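# Swing the refrigerator door wide open and leave it

## Task

Get the refrigerator door standing wide open so it remains open by itself once the robot lets go; the door must never be slammed in either direction, and the robot must not topple or finish leaning.

## Robot and tools

Robot: TidyBot++, a mobile base (0.54 m long, 0.50 m wide, 0.38 m tall) on four driven casters, carrying one seven-joint arm with a two-finger gripper. The shoulder sits 0.12 m ahead of the base centre and 0.68 m off the floor. Segments: upper arm 0.42 m, forearm 0.31 m, hand 0.31 m from wrist to the hand point. Cameras: base_camera (fixed on the base) and wrist_camera (fisheye, aims where the hand points).

Frames: the base frame has its origin on the floor below the base centre, x forward, y left, z up. hand_pose is reported in this frame and is the point between the finger pads; its z axis runs along the fingers and the fingers close along its y axis. The odometry frame is the base frame as it was when the scene began. base_odometry heading is positive to the left, range -3.142 to 3.142. base_tilt is in degrees, positive when leaning forward or right.

execute_actions: arguments "actions" (a list holding exactly one action, or empty to just read state and images) and optional "cameras" (list drawn from base_camera, wrist_camera, all; omitted/null/["all"] gives every camera, [] gives none). One action may contain:
- "base": exactly one relative move from the base's current spot. {"translate_m": d} drives straight, forward positive, -2 to 2 m. {"strafe_m": d} slides sideways, left positive, -2 to 2 m. {"rotate_rad": d} spins in place, counter-clockwise (left) positive, -6.3 to 6.3 rad. These are offsets, not poses. A move needing over 8.667 s at its top speed is refused.
- "joints": absolute target angles by name, in radians, not offsets. joint_1_rad (whole arm about vertical; positive is clockwise from above, opposite to rotate_rad), unlimited; joint_2_rad shoulder -2.249 to 2.249; joint_3_rad upper-arm roll, unlimited; joint_4_rad elbow -2.579 to 2.579; joint_5_rad forearm roll, unlimited; joint_6_rad wrist -2.099 to 2.099; joint_7_rad hand roll, unlimited (at 1.57 with hand down, fingers open left/right). gripper_pos 0 (open, ~85 mm gap) to 1 (closed, squeezing ~100 N per finger); gap is roughly 85 x (1 - gripper_pos) mm. Unlimited joints go the short way; for larger turns send steps under half a revolution. Done tolerances: ±0.039 for joints 1-4, ±0.056 for joints 5-7, ±0.03 for the gripper.
- "speeds": caps for this action only: translate_m and strafe_m 0.05 to 0.5 m/s, rotate_rad 0.1 to 1.57 rad/s (maximum is the default).
All motions in one action begin together. Any unknown key or out-of-range value rejects the whole call with no motion. An action lasts at most 15 s. Anything left out may still be driving toward its earlier target without the status showing it.

Arm geometry in the plane (joint_1_rad 0, joint_3_rad 3.14, joint_5_rad 0, near the starting fold): angles from vertical, forward positive, are upper arm = joint_2_rad, forearm = joint_2_rad - joint_4_rad, hand = that minus joint_6_rad. Hand point ahead of shoulder = sum of length x sin(angle); above shoulder = sum of length x cos(angle). The arm starts folded, hand down, reaching up to 0.08 m past the base front with the elbow up to 1.15 m high. A downward hand reaches at most about 0.94 m high, lower when extended.

wait: "seconds" 0 to 10; commands nothing and returns the same state and images.
zoom_image: "camera" (base_camera or wrist_camera) and "region" [x0, y0, x1, y1] in pixels of that camera's most recent full image, origin top-left, at most 504 x 504. Images are 644x364 (base) and 644x476 (wrist).
finished_scene: "scene" (1 or 2) ends the scene irreversibly after the robot holds the last command; the result reports success. The door must stay open without the robot holding it.

Reading results: base_status and joint_status describe how each commanded motion ended. "done" for the base only means the wheels turned the commanded amount, even with slipping or being blocked short. "off_target": stopped away from target, may still be pushing. "contact_stop" or "time_out": the target is dropped and the part holds still. "joint command not followed" with a "cause:" line: the arm targets were withheld (usually self-collision); joints show "not_followed" and may retry later. on_its_own lists movement not commanded by this call. motor_effort is percent of max, positive toward higher joint values, bracket = peak of last action; readings are noisy and biased. "ARM HIT" means a hard collision with the base or itself. Gripper "done" at 1 means nothing grasped; "off_target" means something is between the fingers.

Friction leaves joints slightly off target; resending the same value does nothing. Correct by sending last command + (desired - read). Trust the camera over hand_pose, which can be 1-2 cm off. A grasped load makes the arm sag; don't command a joint to its read angle while holding something.

Cautions: move the door gently at low speed so it is never slammed. Avoid driving the base while the arm is caught on something high (about 0.8 m up or more): the robot can tip. Horizontal pushes or pulls with a raised hand can lift wheels; retracting the arm or backing away restores level. Driving the arm into things can trigger a torque fault (joints 1-4 limit 104.5 N m, warning 56.7; joints 5-7 limit 51.3, warning 29.4), freezing the arm 10 s while the base continues. A blocked base keeps shoving until timeout. Holding loads heats motors: MOTOR HOT from 60 °C, OVER-TEMPERATURE FAULT at 75 °C weakens the arm. Odometry drifts a few cm and degrees over many moves. The robot keeps running its last command while you think, so keep it in a safe state between replies. Shorter robot motion time is better.

Each tool is called after "Request:" as name([rows], argument=value, ...), one row to a line, values as JSON.

## Session

Request:
execute_actions(actions=[])

Scene clock: 0.00 s.
base_odometry: x=+0.000 y=+0.000 heading=+0.000 (m, m, rad; odometry frame)
base_tilt: forward=+0.0 right=+0.0 (deg)
base_status: not commanded
joint_positions: joint_1_rad=+0.043 joint_2_rad=-0.350 joint_3_rad=+3.124 joint_4_rad=-2.497 joint_5_rad=-0.005 joint_6_rad=-0.918 joint_7_rad=+1.521 gripper_pos=+0.000
joint_status: not commanded
motor_effort: joint_1_rad=+0 joint_2_rad=-2 joint_3_rad=+0 joint_4_rad=+16 joint_5_rad=+1 joint_6_rad=+0 joint_7_rad=+0 (%)
hand_pose: x=+0.2617 y=-0.0015 z=+0.5953 quat_wxyz=(+0.000, +0.999, -0.039, +0.038) (m; base frame)
pictures: base_camera, wrist_camera
Images, in order (width x height): base_camera 644x364, wrist_camera 644x476.

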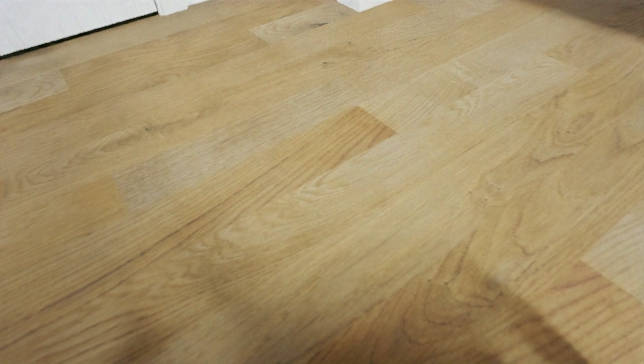

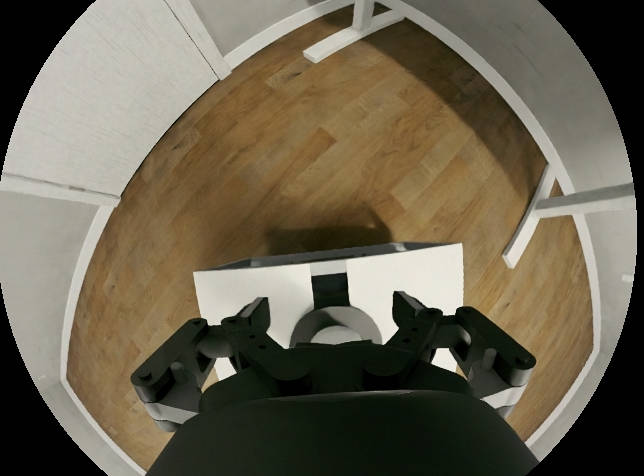

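Request:
execute_actions([
  {"joints":{"joint_2_rad":-0.8,"joint_4_rad":-2.0,"joint_6_rad":-0.6,"joint_7_rad":1.57}},
], cameras=["wrist_camera"])

Request:
execute_actions([
  {"joints":{"joint_1_rad":3.0}},
], cameras=["wrist_camera"])

Scene clock: 23.97 s.
base_odometry: x=+0.000 y=+0.000 heading=+0.000 (m, m, rad; odometry frame)
base_tilt: forward=+0.0 right=+0.0 (deg)
base_status: not commanded
joint_positions: joint_1_rad=+0.043 joint_2_rad=-0.798 joint_3_rad=+3.124 joint_4_rad=-2.014 joint_5_rad=-0.005 joint_6_rad=-0.629 joint_7_rad=+1.549 gripper_pos=+0.000
joint_status: all done
motor_effort: joint_1_rad=+0(1) joint_2_rad=+7(8) joint_3_rad=+1(1) joint_4_rad=+23(24) joint_5_rad=+1(1) joint_6_rad=+8(9) joint_7_rad=+0(0) (%)
hand_pose: x=+0.4120 y=-0.0025 z=+1.0005 quat_wxyz=(+0.005, +0.797, -0.018, +0.604) (m; base frame)
pictures: wrist_camera
camera_calibration (this result's frames):
wrist_camera: T_world_to_cam=[[-0.0000542351, -0.997022, -0.0771232, 0.0818143], [-0.301211, 0.0735577, -0.950716, 1.13053], [0.953557, 0.0231788, -0.300318, 0.0426794], [0, 0, 0, 1]] pos_world=[0.299836, -0.00257787, 1.09394]
Images, in order (width x height): wrist_camera 644x476.

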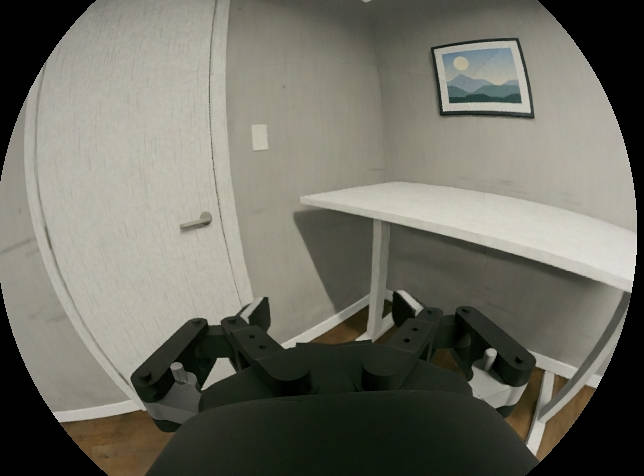

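Scene clock: 27.77 s.
base_odometry: x=+0.000 y=+0.000 heading=+0.000 (m, m, rad; odometry frame)
base_tilt: forward=+0.0 right=+0.0 (deg)
base_status: not commanded
joint_positions: joint_1_rad=+2.990 joint_2_rad=-0.798 joint_3_rad=+3.124 joint_4_rad=-2.014 joint_5_rad=-0.005 joint_6_rad=-0.629 joint_7_rad=+1.549 gripper_pos=+0.000
joint_status: all done
motor_effort: joint_1_rad=+0(1) joint_2_rad=+6(6) joint_3_rad=+1(1) joint_4_rad=+23(23) joint_5_rad=+1(1) joint_6_rad=+8(8) joint_7_rad=+0(0) (%)
hand_pose: x=-0.1690 y=-0.0540 z=+1.0005 quat_wxyz=(+0.602, +0.060, -0.795, +0.053) (m; base frame)
pictures: wrist_camera
camera_calibration (this result's frames):
wrist_camera: T_world_to_cam=[[-0.192159, 0.978329, -0.0771233, 0.104675], [0.309742, -0.0141083, -0.950716, 1.05783], [-0.931201, -0.206577, -0.300318, 0.266966], [0, 0, 0, 1]] pos_world=[-0.0589402, -0.0323333, 1.09394]
Images, in order (width x height): wrist_camera 644x476.

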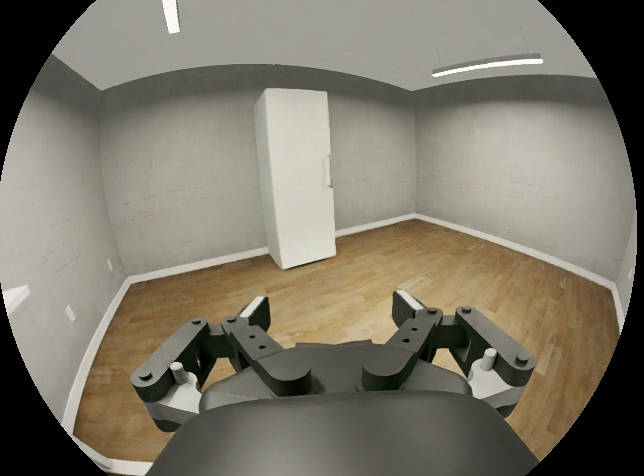

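Request:
zoom_image(camera="wrist_camera", region=[230, 80, 390, 280])

Region (230, 80, 390, 280) of wrist_camera's 644x476 image, scaled by 2.520; it fills the left 403 columns of this view, and the rest is white.

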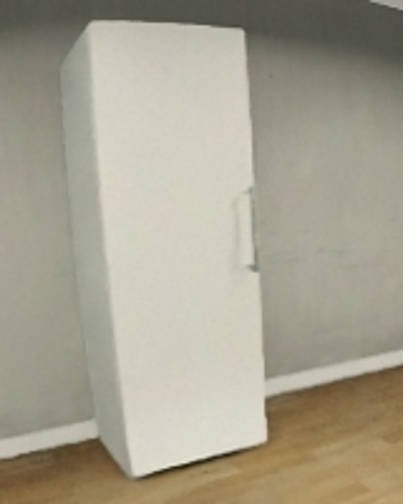

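Request:
execute_actions([
  {"base":{"rotate_rad":-2.55},"joints":{"joint_1_rad":0.0},"speeds":{"rotate_rad":1.2}},
], cameras=["wrist_camera"])

Request:
execute_actions([
  {"base":{"translate_m":1.1}},
], cameras=[])

Request:
execute_actions([
  {"base":{"strafe_m":-0.98},"joints":{"joint_2_rad":-0.3,"joint_4_rad":-2.2,"joint_6_rad":0.33}},
])

Scene clock: 56.93 s.
base_odometry: x=+0.000 y=+0.000 heading=-2.550 (m, m, rad; odometry frame)
base_tilt: forward=+0.0 right=+0.0 (deg)
base_status: done
joint_positions: joint_1_rad=+0.010 joint_2_rad=-0.799 joint_3_rad=+3.124 joint_4_rad=-2.014 joint_5_rad=-0.005 joint_6_rad=-0.629 joint_7_rad=+1.549 gripper_pos=+0.000
joint_status: all done
motor_effort: joint_1_rad=+1(1) joint_2_rad=+6(8) joint_3_rad=+1(1) joint_4_rad=+23(23) joint_5_rad=+1(1) joint_6_rad=+9(8) joint_7_rad=+0(0) (%)
hand_pose: x=+0.4119 y=+0.0072 z=+1.0005 quat_wxyz=(-0.005, +0.797, -0.004, +0.604) (m; base frame)
pictures: wrist_camera
camera_calibration (this result's frames):
wrist_camera: T_world_to_cam=[[0.0328281, -0.996481, -0.0771225, 0.0779008], [-0.303456, 0.0635838, -0.950722, 1.1308], [0.95228, 0.0546137, -0.300301, 0.0428197], [0, 0, 0, 1]] pos_world=[0.299815, 0.00338744, 1.09394]
Images, in order (width x height): wrist_camera 644x476.

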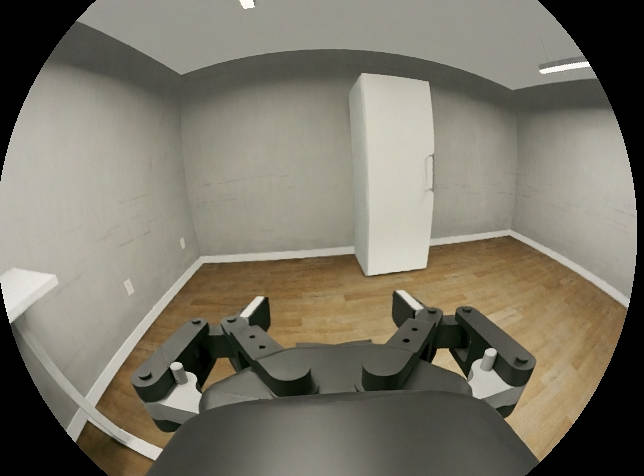

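Scene clock: 60.50 s.
base_odometry: x=-0.913 y=-0.613 heading=-2.550 (m, m, rad; odometry frame)
base_tilt: forward=+0.0 right=+0.0 (deg)
base_status: done
joint_positions: joint_1_rad=+0.010 joint_2_rad=-0.798 joint_3_rad=+3.124 joint_4_rad=-2.014 joint_5_rad=-0.005 joint_6_rad=-0.628 joint_7_rad=+1.549 gripper_pos=+0.000
joint_status: not commanded
motor_effort: joint_1_rad=+0(0) joint_2_rad=+6(9) joint_3_rad=+1(1) joint_4_rad=+22(23) joint_5_rad=+1(1) joint_6_rad=+8(9) joint_7_rad=+0(0) (%)
hand_pose: x=+0.4121 y=+0.0072 z=+1.0007 quat_wxyz=(-0.005, +0.797, -0.004, +0.604) (m; base frame)
pictures: none
No camera images: the call's "cameras" was empty. Leave "cameras" out to get every camera's image.

Scene clock: 63.83 s.
base_odometry: x=-1.460 y=+0.200 heading=-2.549 (m, m, rad; odometry frame)
base_tilt: forward=+0.0 right=+0.1 (deg)
base_status: done
joint_positions: joint_1_rad=+0.009 joint_2_rad=-0.302 joint_3_rad=+3.124 joint_4_rad=-2.181 joint_5_rad=-0.005 joint_6_rad=+0.300 joint_7_rad=+1.549 gripper_pos=+0.000
joint_status: all done
motor_effort: joint_1_rad=+1(0) joint_2_rad=-9(11) joint_3_rad=+0(2) joint_4_rad=+24(23) joint_5_rad=+2(2) joint_6_rad=+9(9) joint_7_rad=+0(0) (%)
hand_pose: x=+0.6044 y=+0.0060 z=+0.9858 quat_wxyz=(-0.010, +0.710, -0.006, +0.704) (m; base frame)
pictures: base_camera, wrist_camera
camera_calibration (this result's frames):
wrist_camera: T_world_to_cam=[[0.0552679, -0.995706, -0.0742634, 0.052923], [-0.0431507, 0.0719257, -0.996476, 1.06312], [0.997539, 0.0582777, -0.0389902, -0.429803], [0, 0, 0, 1]] pos_world=[0.471695, 0.00127815, 1.04654]
Images, in order (width x height): base_camera 644x364, wrist_camera 644x476.

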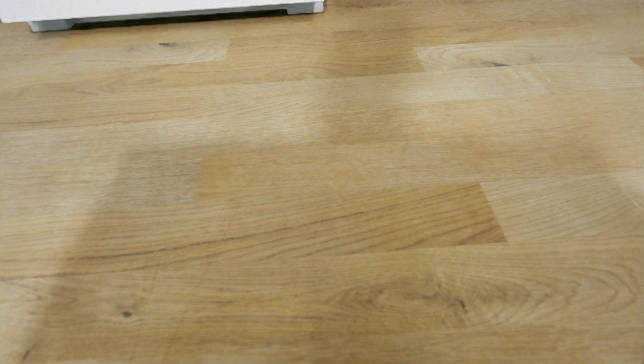

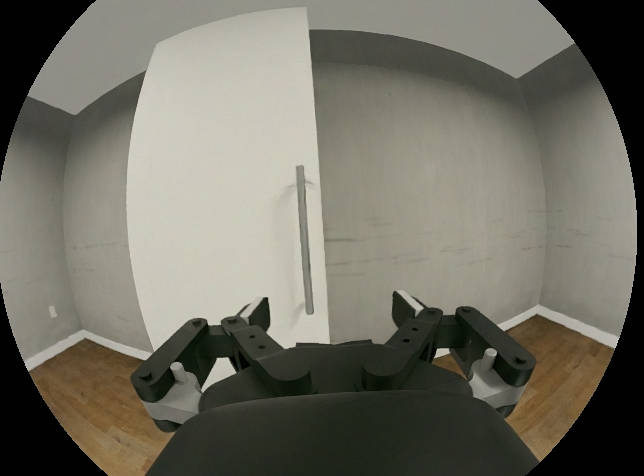

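Request:
execute_actions([
  {"base":{"rotate_rad":0.07}},
], cameras=[])

Request:
execute_actions([
  {"base":{"translate_m":0.24}},
])

Scene clock: 73.80 s.
base_odometry: x=-1.460 y=+0.200 heading=-2.479 (m, m, rad; odometry frame)
base_tilt: forward=+0.0 right=+0.0 (deg)
base_status: done
joint_positions: joint_1_rad=+0.003 joint_2_rad=-0.302 joint_3_rad=+3.121 joint_4_rad=-2.181 joint_5_rad=-0.005 joint_6_rad=+0.300 joint_7_rad=+1.549 gripper_pos=+0.000
joint_status: not commanded
motor_effort: joint_1_rad=+1(1) joint_2_rad=-10(12) joint_3_rad=+0(2) joint_4_rad=+23(24) joint_5_rad=+1(1) joint_6_rad=+8(9) joint_7_rad=+0(0) (%)
hand_pose: x=+0.6043 y=+0.0107 z=+0.9858 quat_wxyz=(-0.012, +0.710, -0.002, +0.704) (m; base frame)
pictures: none
No camera images: the call's "cameras" was empty. Leave "cameras" out to get every camera's image.

Scene clock: 75.53 s.
base_odometry: x=-1.650 y=+0.052 heading=-2.480 (m, m, rad; odometry frame)
base_tilt: forward=+0.0 right=+0.0 (deg)
base_status: done
joint_positions: joint_1_rad=+0.003 joint_2_rad=-0.295 joint_3_rad=+3.121 joint_4_rad=-2.182 joint_5_rad=-0.005 joint_6_rad=+0.300 joint_7_rad=+1.549 gripper_pos=+0.000
joint_status: not commanded
motor_effort: joint_1_rad=+0(0) joint_2_rad=-11(14) joint_3_rad=+0(1) joint_4_rad=+23(23) joint_5_rad=+1(1) joint_6_rad=+9(9) joint_7_rad=+0(0) (%)
hand_pose: x=+0.6063 y=+0.0107 z=+0.9816 quat_wxyz=(-0.012, +0.713, -0.002, +0.701) (m; base frame)
pictures: base_camera, wrist_camera
camera_calibration (this result's frames):
wrist_camera: T_world_to_cam=[[0.0635624, -0.995243, -0.0738276, 0.0516475], [-0.0520249, 0.0705721, -0.996149, 1.06368], [0.996621, 0.0671585, -0.0472917, -0.423473], [0, 0, 0, 1]] pos_world=[0.474097, 0.00477531, 1.04337]
Images, in order (width x height): base_camera 644x364, wrist_camera 644x476.

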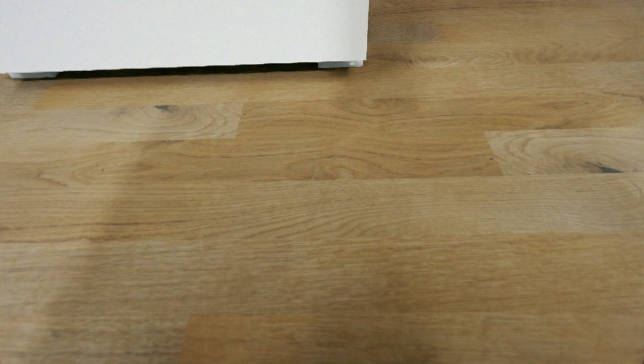

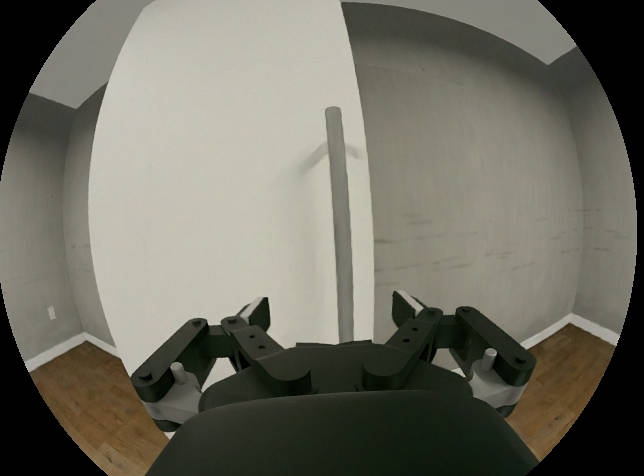

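Request:
execute_actions([
  {"base":{"translate_m":0.08},"joints":{"joint_1_rad":0.04},"speeds":{"translate_m":0.1}},
])

Scene clock: 88.93 s.
base_odometry: x=-1.713 y=+0.003 heading=-2.480 (m, m, rad; odometry frame)
base_tilt: forward=+0.0 right=+0.0 (deg)
base_status: done
joint_positions: joint_1_rad=+0.034 joint_2_rad=-0.298 joint_3_rad=+3.122 joint_4_rad=-2.183 joint_5_rad=-0.005 joint_6_rad=+0.300 joint_7_rad=+1.549 gripper_pos=+0.000
joint_status: all done
motor_effort: joint_1_rad=+1(1) joint_2_rad=-10(13) joint_3_rad=+0(2) joint_4_rad=+23(23) joint_5_rad=+1(1) joint_6_rad=+9(9) joint_7_rad=+0(0) (%)
hand_pose: x=+0.6055 y=-0.0048 z=+0.9827 quat_wxyz=(-0.001, +0.712, -0.013, +0.702) (m; base frame)
pictures: base_camera, wrist_camera
camera_calibration (this result's frames):
wrist_camera: T_world_to_cam=[[0.0321562, -0.996747, -0.0739027, 0.0554389], [-0.047343, 0.0723389, -0.996256, 1.06314], [0.998361, 0.0355345, -0.0448628, -0.425183], [0, 0, 0, 1]] pos_world=[0.473035, -0.00653892, 1.04418]
Images, in order (width x height): base_camera 644x364, wrist_camera 644x476.

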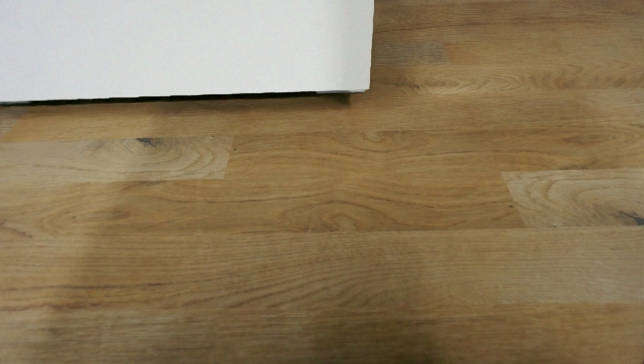

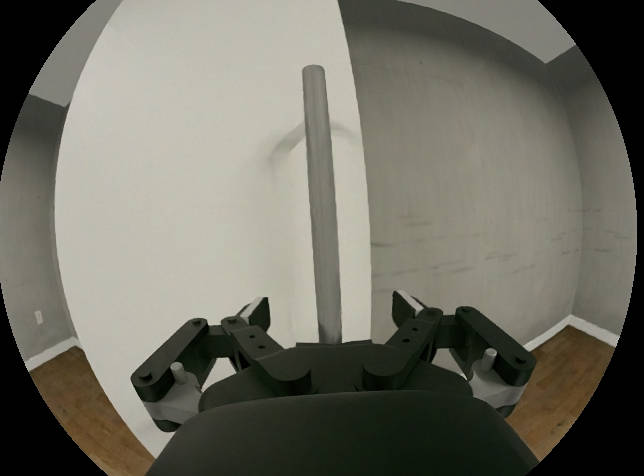

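Request:
execute_actions([
  {"base":{"translate_m":0.028},"speeds":{"translate_m":0.05}},
], cameras=[])

Request:
execute_actions([
  {"joints":{"gripper_pos":1}},
], cameras=["wrist_camera"])

Request:
execute_actions([
  {"base":{"translate_m":-0.08},"speeds":{"translate_m":0.05}},
])

Scene clock: 98.70 s.
base_odometry: x=-1.736 y=-0.014 heading=-2.480 (m, m, rad; odometry frame)
base_tilt: forward=+0.1 right=+0.0 (deg)
base_status: done
joint_positions: joint_1_rad=+0.034 joint_2_rad=-0.299 joint_3_rad=+3.122 joint_4_rad=-2.183 joint_5_rad=-0.005 joint_6_rad=+0.300 joint_7_rad=+1.549 gripper_pos=+0.000
joint_status: not commanded
motor_effort: joint_1_rad=+1(1) joint_2_rad=-10(13) joint_3_rad=+0(1) joint_4_rad=+23(23) joint_5_rad=+1(1) joint_6_rad=+9(9) joint_7_rad=+0(0) (%)
hand_pose: x=+0.6053 y=-0.0048 z=+0.9829 quat_wxyz=(-0.001, +0.712, -0.013, +0.702) (m; base frame)
pictures: none
No camera images: the call's "cameras" was empty. Leave "cameras" out to get every camera's image.

Scene clock: 99.80 s.
base_odometry: x=-1.735 y=-0.014 heading=-2.480 (m, m, rad; odometry frame)
base_tilt: forward=+0.1 right=+0.0 (deg)
base_status: not commanded
joint_positions: joint_1_rad=+0.033 joint_2_rad=-0.299 joint_3_rad=+3.120 joint_4_rad=-2.183 joint_5_rad=-0.005 joint_6_rad=+0.300 joint_7_rad=+1.553 gripper_pos=+0.821
joint_status: gripper_pos off_target (ended at +0.821, target +1.000)
motor_effort: joint_1_rad=+1(7) joint_2_rad=-11(11) joint_3_rad=+1(5) joint_4_rad=+24(25) joint_5_rad=+0(1) joint_6_rad=+9(9) joint_7_rad=+0(1) (%)
hand_pose: x=+0.6050 y=-0.0032 z=+0.9829 quat_wxyz=(-0.001, +0.712, -0.011, +0.703) (m; base frame)
pictures: wrist_camera
camera_calibration (this result's frames):
wrist_camera: T_world_to_cam=[[0.0352243, -0.996961, -0.0694828, 0.0509077], [-0.0469664, 0.0677978, -0.996593, 1.06333], [0.998275, 0.0383677, -0.0444355, -0.425166], [0, 0, 0, 1]] pos_world=[0.47258, -0.00502541, 1.04435]
Images, in order (width x height): wrist_camera 644x476.

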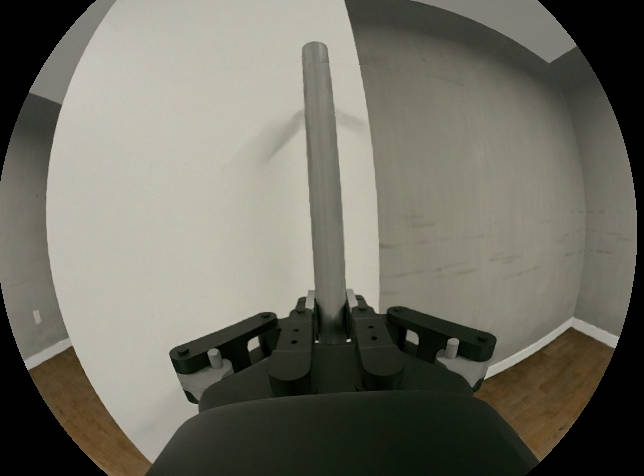

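Scene clock: 101.87 s.
base_odometry: x=-1.672 y=+0.035 heading=-2.479 (m, m, rad; odometry frame)
base_tilt: forward=+0.1 right=+0.0 (deg)
base_status: done
joint_positions: joint_1_rad=+0.023 joint_2_rad=-0.296 joint_3_rad=+3.104 joint_4_rad=-2.194 joint_5_rad=-0.005 joint_6_rad=+0.328 joint_7_rad=+1.553 gripper_pos=+0.821
joint_status: not commanded
motor_effort: joint_1_rad=+5(7) joint_2_rad=-12(27) joint_3_rad=+5(7) joint_4_rad=+22(27) joint_5_rad=+0(1) joint_6_rad=+8(11) joint_7_rad=-1(1) (%)
hand_pose: x=+0.6049 y=+0.0105 z=+0.9830 quat_wxyz=(-0.008, +0.707, +0.000, +0.707) (m; base frame)
pictures: base_camera, wrist_camera
camera_calibration (this result's frames):
wrist_camera: T_world_to_cam=[[0.0614397, -0.996049, -0.0641196, 0.0434507], [-0.0357928, 0.0620009, -0.997434, 1.05654], [0.997469, 0.0635771, -0.0318421, -0.437681], [0, 0, 0, 1]] pos_world=[0.47172, 0.00559896, 1.04268]
Images, in order (width x height): base_camera 644x364, wrist_camera 644x476.

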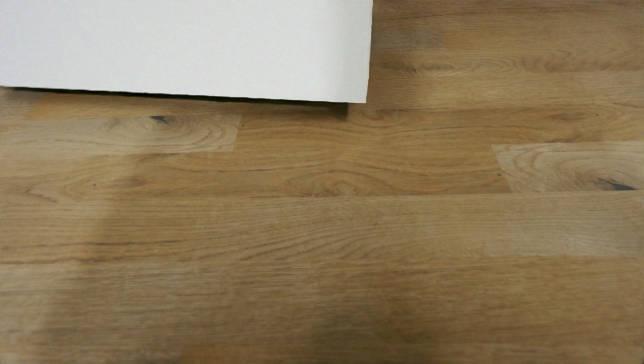

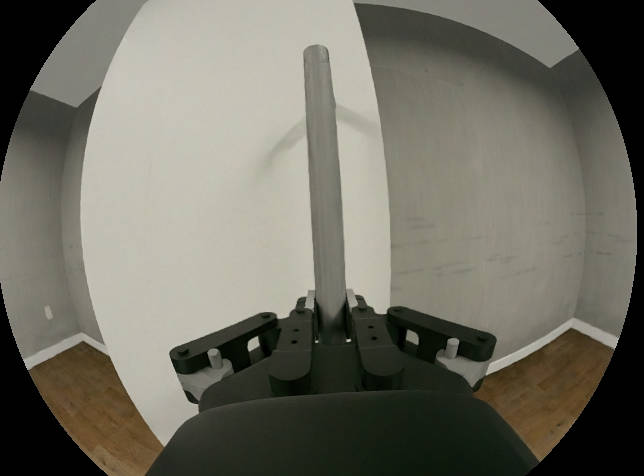

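Request:
execute_actions([
  {"base":{"translate_m":-0.12},"joints":{"joint_1_rad":-0.09},"speeds":{"translate_m":0.12}},
], cameras=[])

Request:
execute_actions([
  {"base":{"strafe_m":0.12},"joints":{"joint_1_rad":0.13},"speeds":{"strafe_m":0.15}},
], cameras=[])

Request:
execute_actions([
  {"base":{"translate_m":-0.12},"joints":{"joint_1_rad":-0.05},"speeds":{"translate_m":0.12}},
])

Scene clock: 131.30 s.
base_odometry: x=-1.578 y=+0.109 heading=-2.479 (m, m, rad; odometry frame)
base_tilt: forward=+0.0 right=+0.0 (deg)
base_status: done
joint_positions: joint_1_rad=-0.092 joint_2_rad=-0.298 joint_3_rad=+3.116 joint_4_rad=-2.196 joint_5_rad=-0.005 joint_6_rad=+0.328 joint_7_rad=+1.555 gripper_pos=+0.824
joint_status: all done
motor_effort: joint_1_rad=+1(5) joint_2_rad=-12(15) joint_3_rad=+0(5) joint_4_rad=+22(26) joint_5_rad=+1(1) joint_6_rad=+8(11) joint_7_rad=-1(1) (%)
hand_pose: x=+0.6005 y=+0.0594 z=+0.9828 quat_wxyz=(-0.045, +0.706, +0.036, +0.706) (m; base frame)
pictures: none
No camera images: the call's "cameras" was empty. Leave "cameras" out to get every camera's image.

Scene clock: 132.73 s.
base_odometry: x=-1.504 y=+0.014 heading=-2.479 (m, m, rad; odometry frame)
base_tilt: forward=+0.0 right=+0.0 (deg)
base_status: done
joint_positions: joint_1_rad=+0.135 joint_2_rad=-0.298 joint_3_rad=+3.132 joint_4_rad=-2.197 joint_5_rad=-0.005 joint_6_rad=+0.328 joint_7_rad=+1.555 gripper_pos=+0.825
joint_status: all done
motor_effort: joint_1_rad=+0(2) joint_2_rad=-10(12) joint_3_rad=+0(3) joint_4_rad=+23(25) joint_5_rad=+0(0) joint_6_rad=+10(10) joint_7_rad=+0(1) (%)
hand_pose: x=+0.6007 y=-0.0589 z=+0.9828 quat_wxyz=(+0.039, +0.705, -0.051, +0.706) (m; base frame)
pictures: none
No camera images: the call's "cameras" was empty. Leave "cameras" out to get every camera's image.

Scene clock: 134.37 s.
base_odometry: x=-1.409 y=+0.088 heading=-2.479 (m, m, rad; odometry frame)
base_tilt: forward=+0.0 right=+0.0 (deg)
base_status: done
joint_positions: joint_1_rad=-0.038 joint_2_rad=-0.306 joint_3_rad=+3.131 joint_4_rad=-2.203 joint_5_rad=-0.005 joint_6_rad=+0.328 joint_7_rad=+1.557 gripper_pos=+0.829
joint_status: all done
motor_effort: joint_1_rad=-2(8) joint_2_rad=-10(14) joint_3_rad=-2(7) joint_4_rad=+22(28) joint_5_rad=+1(3) joint_6_rad=+9(12) joint_7_rad=+0(1) (%)
hand_pose: x=+0.6006 y=+0.0251 z=+0.9826 quat_wxyz=(-0.022, +0.706, +0.011, +0.707) (m; base frame)
pictures: base_camera, wrist_camera
camera_calibration (this result's frames):
wrist_camera: T_world_to_cam=[[0.0965042, -0.992997, -0.0681439, 0.0410193], [-0.036762, 0.0648608, -0.997217, 1.05546], [0.994653, 0.0987407, -0.0302452, -0.435127], [0, 0, 0, 1]] pos_world=[0.467643, 0.0152388, 1.04216]
Images, in order (width x height): base_camera 644x364, wrist_camera 644x476.

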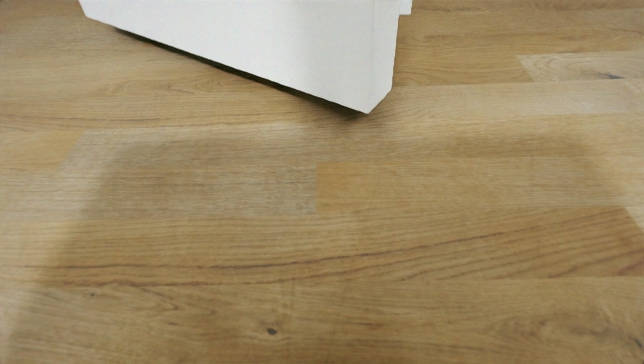

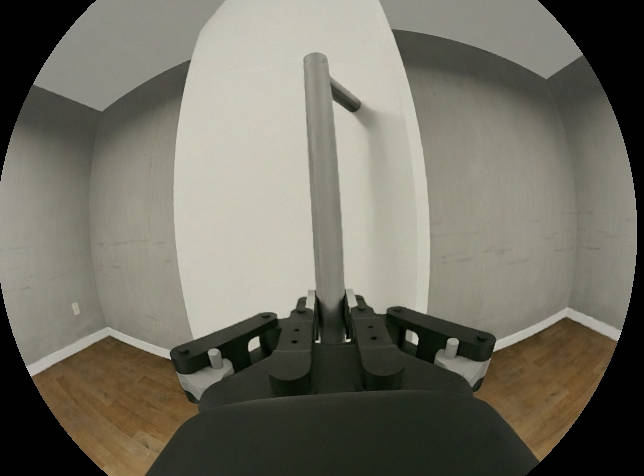

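Request:
execute_actions([
  {"base":{"strafe_m":0.225},"joints":{"joint_1_rad":0.39},"speeds":{"strafe_m":0.25}},
], cameras=[])

Request:
execute_actions([
  {"base":{"strafe_m":0.193},"joints":{"joint_1_rad":0.66},"speeds":{"strafe_m":0.22}},
], cameras=[])

Request:
execute_actions([
  {"base":{"strafe_m":0.19},"joints":{"joint_1_rad":0.85},"speeds":{"strafe_m":0.18}},
])

Scene clock: 147.17 s.
base_odometry: x=-1.270 y=-0.089 heading=-2.479 (m, m, rad; odometry frame)
base_tilt: forward=+0.0 right=+0.0 (deg)
base_status: done
joint_positions: joint_1_rad=+0.380 joint_2_rad=-0.306 joint_3_rad=+3.120 joint_4_rad=-2.203 joint_5_rad=-0.005 joint_6_rad=+0.328 joint_7_rad=+1.557 gripper_pos=+0.829
joint_status: all done
motor_effort: joint_1_rad=+1(6) joint_2_rad=-8(11) joint_3_rad=+1(5) joint_4_rad=+22(27) joint_5_rad=+1(0) joint_6_rad=+8(10) joint_7_rad=-1(1) (%)
hand_pose: x=+0.5713 y=-0.1671 z=+0.9826 quat_wxyz=(+0.123, +0.694, -0.131, +0.697) (m; base frame)
pictures: none
No camera images: the call's "cameras" was empty. Leave "cameras" out to get every camera's image.

Scene clock: 148.83 s.
base_odometry: x=-1.151 y=-0.241 heading=-2.479 (m, m, rad; odometry frame)
base_tilt: forward=+0.0 right=+0.0 (deg)
base_status: done
joint_positions: joint_1_rad=+0.656 joint_2_rad=-0.307 joint_3_rad=+3.123 joint_4_rad=-2.204 joint_5_rad=-0.005 joint_6_rad=+0.328 joint_7_rad=+1.557 gripper_pos=+0.829
joint_status: all done
motor_effort: joint_1_rad=+0(5) joint_2_rad=-10(11) joint_3_rad=+0(5) joint_4_rad=+22(27) joint_5_rad=+1(1) joint_6_rad=+8(11) joint_7_rad=-1(1) (%)
hand_pose: x=+0.5074 y=-0.2851 z=+0.9826 quat_wxyz=(+0.218, +0.669, -0.227, +0.673) (m; base frame)
pictures: none
No camera images: the call's "cameras" was empty. Leave "cameras" out to get every camera's image.

Scene clock: 150.60 s.
base_odometry: x=-1.034 y=-0.391 heading=-2.479 (m, m, rad; odometry frame)
base_tilt: forward=+0.0 right=+0.0 (deg)
base_status: done
joint_positions: joint_1_rad=+0.853 joint_2_rad=-0.305 joint_3_rad=+3.128 joint_4_rad=-2.203 joint_5_rad=-0.005 joint_6_rad=+0.328 joint_7_rad=+1.557 gripper_pos=+0.830
joint_status: all done
motor_effort: joint_1_rad=-2(6) joint_2_rad=-9(12) joint_3_rad=-2(6) joint_4_rad=+22(28) joint_5_rad=+1(1) joint_6_rad=+8(11) joint_7_rad=-1(1) (%)
hand_pose: x=+0.4425 y=-0.3578 z=+0.9825 quat_wxyz=(+0.284, +0.643, -0.294, +0.648) (m; base frame)
pictures: base_camera, wrist_camera
camera_calibration (this result's frames):
wrist_camera: T_world_to_cam=[[-0.709751, -0.701233, -0.0672734, 0.13637], [0.0263014, 0.0690528, -0.997266, 1.04799], [0.703961, -0.70958, -0.030567, -0.400323], [0, 0, 0, 1]] pos_world=[0.351037, -0.260801, 1.04207]
Images, in order (width x height): base_camera 644x364, wrist_camera 644x476.

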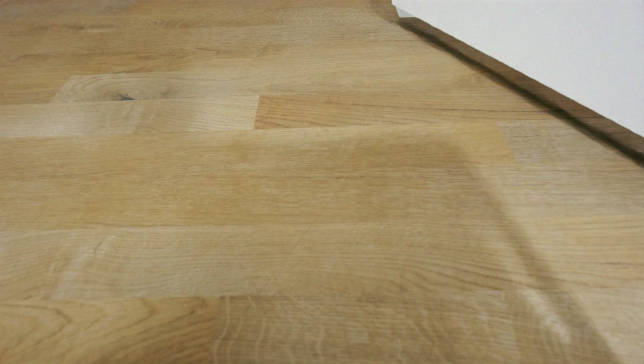

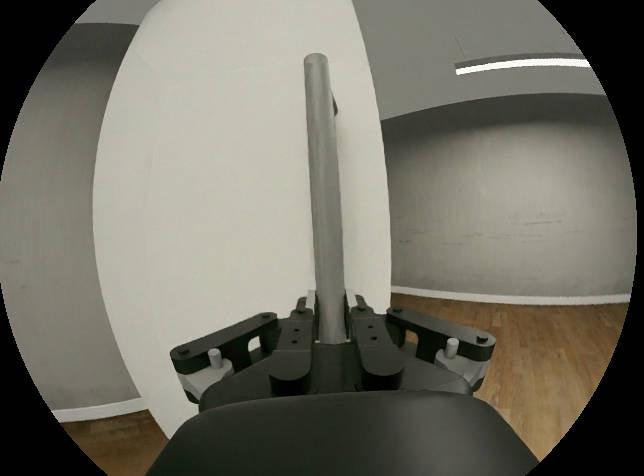

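Request:
execute_actions([
  {"base":{"strafe_m":0.27},"joints":{"joint_1_rad":0.95},"speeds":{"strafe_m":0.13}},
])

Request:
execute_actions([
  {"base":{"strafe_m":0.09},"speeds":{"strafe_m":0.05}},
])

Scene clock: 158.83 s.
base_odometry: x=-0.868 y=-0.604 heading=-2.479 (m, m, rad; odometry frame)
base_tilt: forward=+0.0 right=+0.0 (deg)
base_status: done
joint_positions: joint_1_rad=+0.966 joint_2_rad=-0.305 joint_3_rad=+3.138 joint_4_rad=-2.202 joint_5_rad=-0.005 joint_6_rad=+0.328 joint_7_rad=+1.557 gripper_pos=+0.832
joint_status: all done
motor_effort: joint_1_rad=-4(6) joint_2_rad=-10(14) joint_3_rad=-4(5) joint_4_rad=+24(27) joint_5_rad=+2(1) joint_6_rad=+9(11) joint_7_rad=-1(1) (%)
hand_pose: x=+0.3959 y=-0.3955 z=+0.9826 quat_wxyz=(+0.322, +0.623, -0.333, +0.630) (m; base frame)
pictures: base_camera, wrist_camera
camera_calibration (this result's frames):
wrist_camera: T_world_to_cam=[[-0.78985, -0.609254, -0.0703295, 0.147973], [0.0370284, 0.0670915, -0.997059, 1.04673], [0.612181, -0.790131, -0.0304324, -0.389936], [0, 0, 0, 1]] pos_world=[0.316829, -0.288174, 1.04219]
Images, in order (width x height): base_camera 644x364, wrist_camera 644x476.

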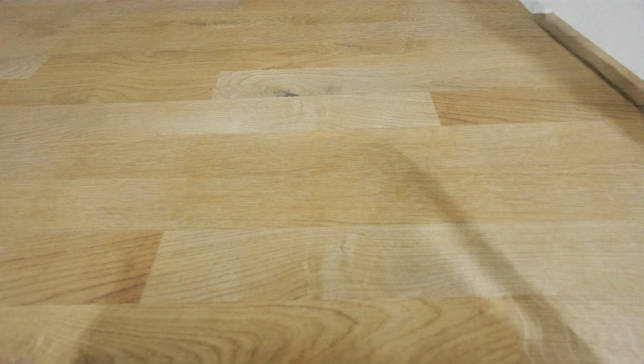

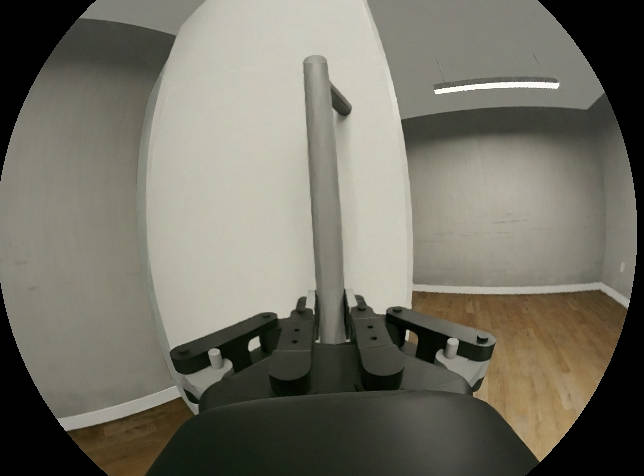

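Scene clock: 161.07 s.
base_odometry: x=-0.813 y=-0.675 heading=-2.479 (m, m, rad; odometry frame)
base_tilt: forward=+0.0 right=+0.0 (deg)
base_status: done
joint_positions: joint_1_rad=+0.969 joint_2_rad=-0.263 joint_3_rad=+3.147 joint_4_rad=-2.168 joint_5_rad=-0.005 joint_6_rad=+0.328 joint_7_rad=+1.557 gripper_pos=+0.835
joint_status: not commanded
motor_effort: joint_1_rad=-4(5) joint_2_rad=-20(21) joint_3_rad=-4(6) joint_4_rad=+16(26) joint_5_rad=+1(2) joint_6_rad=+6(10) joint_7_rad=-1(1) (%)
hand_pose: x=+0.3996 y=-0.4127 z=+0.9830 quat_wxyz=(+0.324, +0.623, -0.339, +0.626) (m; base frame)
pictures: base_camera, wrist_camera
camera_calibration (this result's frames):
wrist_camera: T_world_to_cam=[[-0.797292, -0.599147, -0.0731383, 0.15034], [0.0356792, 0.0741777, -0.996607, 1.05114], [0.602539, -0.797196, -0.0377642, -0.397658], [0, 0, 0, 1]] pos_world=[0.321965, -0.304907, 1.04356]
Images, in order (width x height): base_camera 644x364, wrist_camera 644x476.

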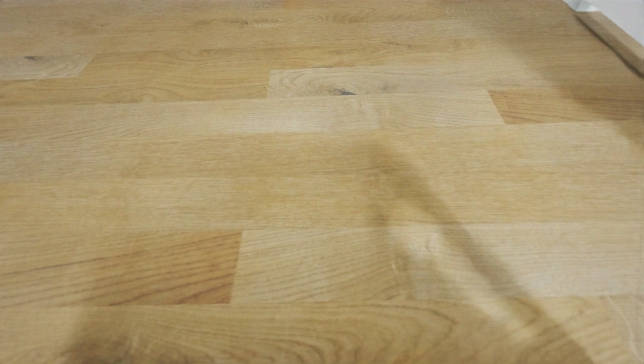

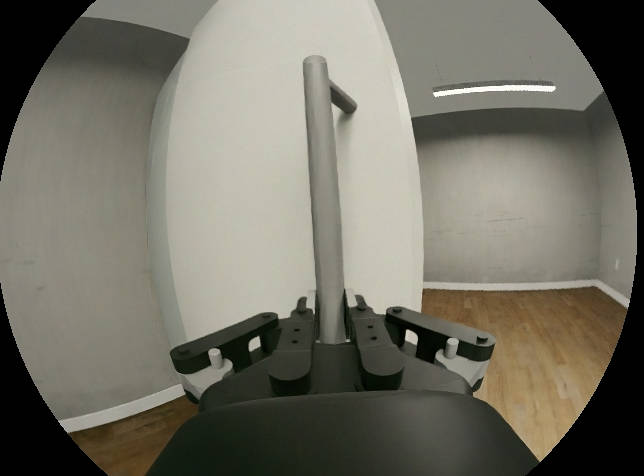

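Request:
execute_actions([
  {"joints":{"gripper_pos":0.55}},
], cameras=["wrist_camera"])

Request:
execute_actions([
  {"joints":{"joint_2_rad":-0.65,"joint_4_rad":-2.35,"joint_6_rad":0.13}},
], cameras=["wrist_camera"])

Request:
execute_actions(actions=[])

Scene clock: 169.80 s.
base_odometry: x=-0.813 y=-0.675 heading=-2.479 (m, m, rad; odometry frame)
base_tilt: forward=+0.0 right=+0.0 (deg)
base_status: not commanded
joint_positions: joint_1_rad=+0.960 joint_2_rad=-0.299 joint_3_rad=+3.132 joint_4_rad=-2.194 joint_5_rad=-0.005 joint_6_rad=+0.328 joint_7_rad=+1.557 gripper_pos=+0.550
joint_status: all done
motor_effort: joint_1_rad=+0(5) joint_2_rad=-9(21) joint_3_rad=-1(5) joint_4_rad=+23(25) joint_5_rad=+1(3) joint_6_rad=+9(9) joint_7_rad=-1(1) (%)
hand_pose: x=+0.4019 y=-0.3940 z=+0.9852 quat_wxyz=(+0.320, +0.624, -0.329, +0.632) (m; base frame)
pictures: wrist_camera
camera_calibration (this result's frames):
wrist_camera: T_world_to_cam=[[-0.783145, -0.618059, -0.0684522, 0.14576], [0.0367904, 0.0638351, -0.997282, 1.04799], [0.620749, -0.783535, -0.0272535, -0.396345], [0, 0, 0, 1]] pos_world=[0.321626, -0.28736, 1.04431]
Images, in order (width x height): wrist_camera 644x476.

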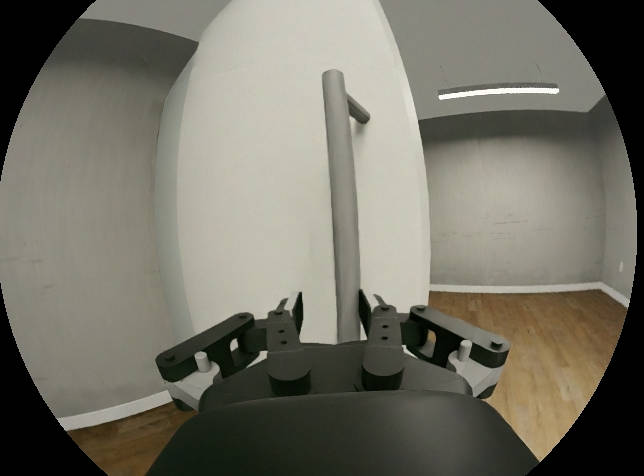

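Scene clock: 171.27 s.
base_odometry: x=-0.813 y=-0.675 heading=-2.479 (m, m, rad; odometry frame)
base_tilt: forward=+0.0 right=+0.0 (deg)
base_status: not commanded
joint_positions: joint_1_rad=+0.960 joint_2_rad=-0.646 joint_3_rad=+3.132 joint_4_rad=-2.330 joint_5_rad=-0.005 joint_6_rad=+0.162 joint_7_rad=+1.557 gripper_pos=+0.550
joint_status: all done
motor_effort: joint_1_rad=+1(0) joint_2_rad=+1(13) joint_3_rad=+1(1) joint_4_rad=+24(25) joint_5_rad=+1(2) joint_6_rad=+9(9) joint_7_rad=+0(0) (%)
hand_pose: x=+0.3358 y=-0.2996 z=+0.9978 quat_wxyz=(+0.328, +0.610, -0.320, +0.646) (m; base frame)
pictures: wrist_camera
camera_calibration (this result's frames):
wrist_camera: T_world_to_cam=[[-0.781447, -0.620754, -0.0632824, 0.146657], [0.0605752, 0.025468, -0.997839, 1.03804], [0.621024, -0.783591, 0.0177004, -0.325925], [0, 0, 0, 1]] pos_world=[0.254133, -0.190791, 1.05084]
Images, in order (width x height): wrist_camera 644x476.

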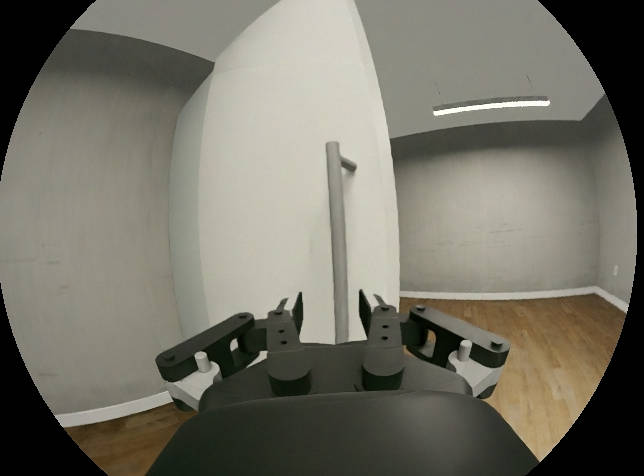

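Scene clock: 171.27 s.
base_odometry: x=-0.813 y=-0.675 heading=-2.479 (m, m, rad; odometry frame)
base_tilt: forward=+0.0 right=+0.0 (deg)
base_status: not commanded
joint_positions: joint_1_rad=+0.960 joint_2_rad=-0.646 joint_3_rad=+3.132 joint_4_rad=-2.330 joint_5_rad=-0.005 joint_6_rad=+0.162 joint_7_rad=+1.557 gripper_pos=+0.550
joint_status: all done
motor_effort: joint_1_rad=+1(0) joint_2_rad=+1(13) joint_3_rad=+1(1) joint_4_rad=+24(25) joint_5_rad=+1(2) joint_6_rad=+9(9) joint_7_rad=+0(0) (%)
hand_pose: x=+0.3358 y=-0.2996 z=+0.9978 quat_wxyz=(+0.328, +0.610, -0.320, +0.646) (m; base frame)
pictures: base_camera, wrist_camera
camera_calibration (this result's frames):
wrist_camera: T_world_to_cam=[[-0.781447, -0.620754, -0.0632824, 0.146657], [0.0605752, 0.025468, -0.997839, 1.03804], [0.621024, -0.783591, 0.0177004, -0.325925], [0, 0, 0, 1]] pos_world=[0.254133, -0.190791, 1.05084]
Images, in order (width x height): base_camera 644x364, wrist_camera 644x476.

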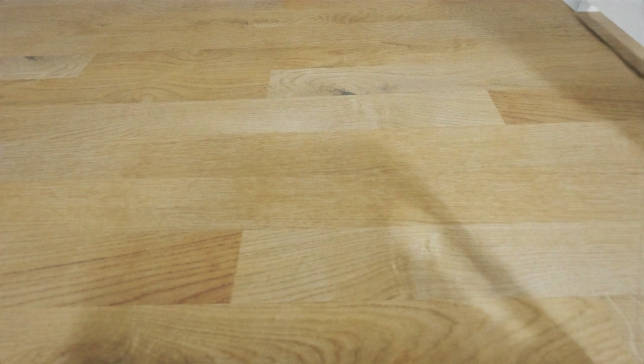

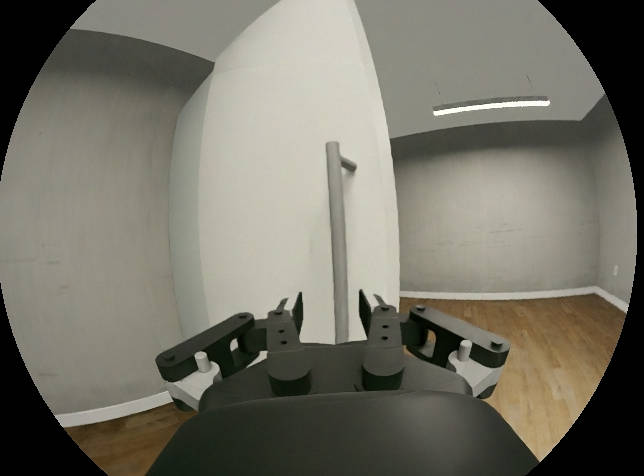

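Request:
execute_actions(actions=[], cameras=["wrist_camera"])

Scene clock: 175.47 s.
base_odometry: x=-0.813 y=-0.675 heading=-2.479 (m, m, rad; odometry frame)
base_tilt: forward=+0.0 right=+0.0 (deg)
base_status: not commanded
joint_positions: joint_1_rad=+0.960 joint_2_rad=-0.646 joint_3_rad=+3.132 joint_4_rad=-2.330 joint_5_rad=-0.005 joint_6_rad=+0.162 joint_7_rad=+1.557 gripper_pos=+0.550
joint_status: all done
motor_effort: joint_1_rad=+0(0) joint_2_rad=+0(13) joint_3_rad=+1(1) joint_4_rad=+25(25) joint_5_rad=+1(2) joint_6_rad=+9(9) joint_7_rad=+0(0) (%)
hand_pose: x=+0.3358 y=-0.2996 z=+0.9978 quat_wxyz=(+0.328, +0.610, -0.320, +0.646) (m; base frame)
pictures: wrist_camera
camera_calibration (this result's frames):
wrist_camera: T_world_to_cam=[[-0.781447, -0.620754, -0.0632824, 0.146657], [0.0605751, 0.0254679, -0.997839, 1.03804], [0.621024, -0.783591, 0.0177005, -0.325925], [0, 0, 0, 1]] pos_world=[0.254133, -0.190791, 1.05084]
Images, in order (width x height): wrist_camera 644x476.

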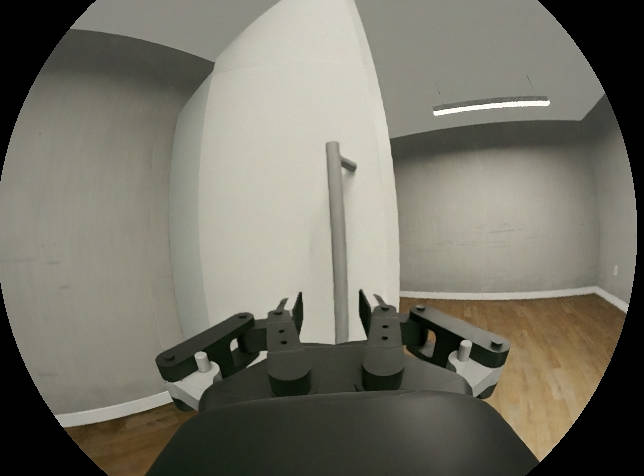

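Request:
finished_scene(scene=1)

The scene is finished: the task was done.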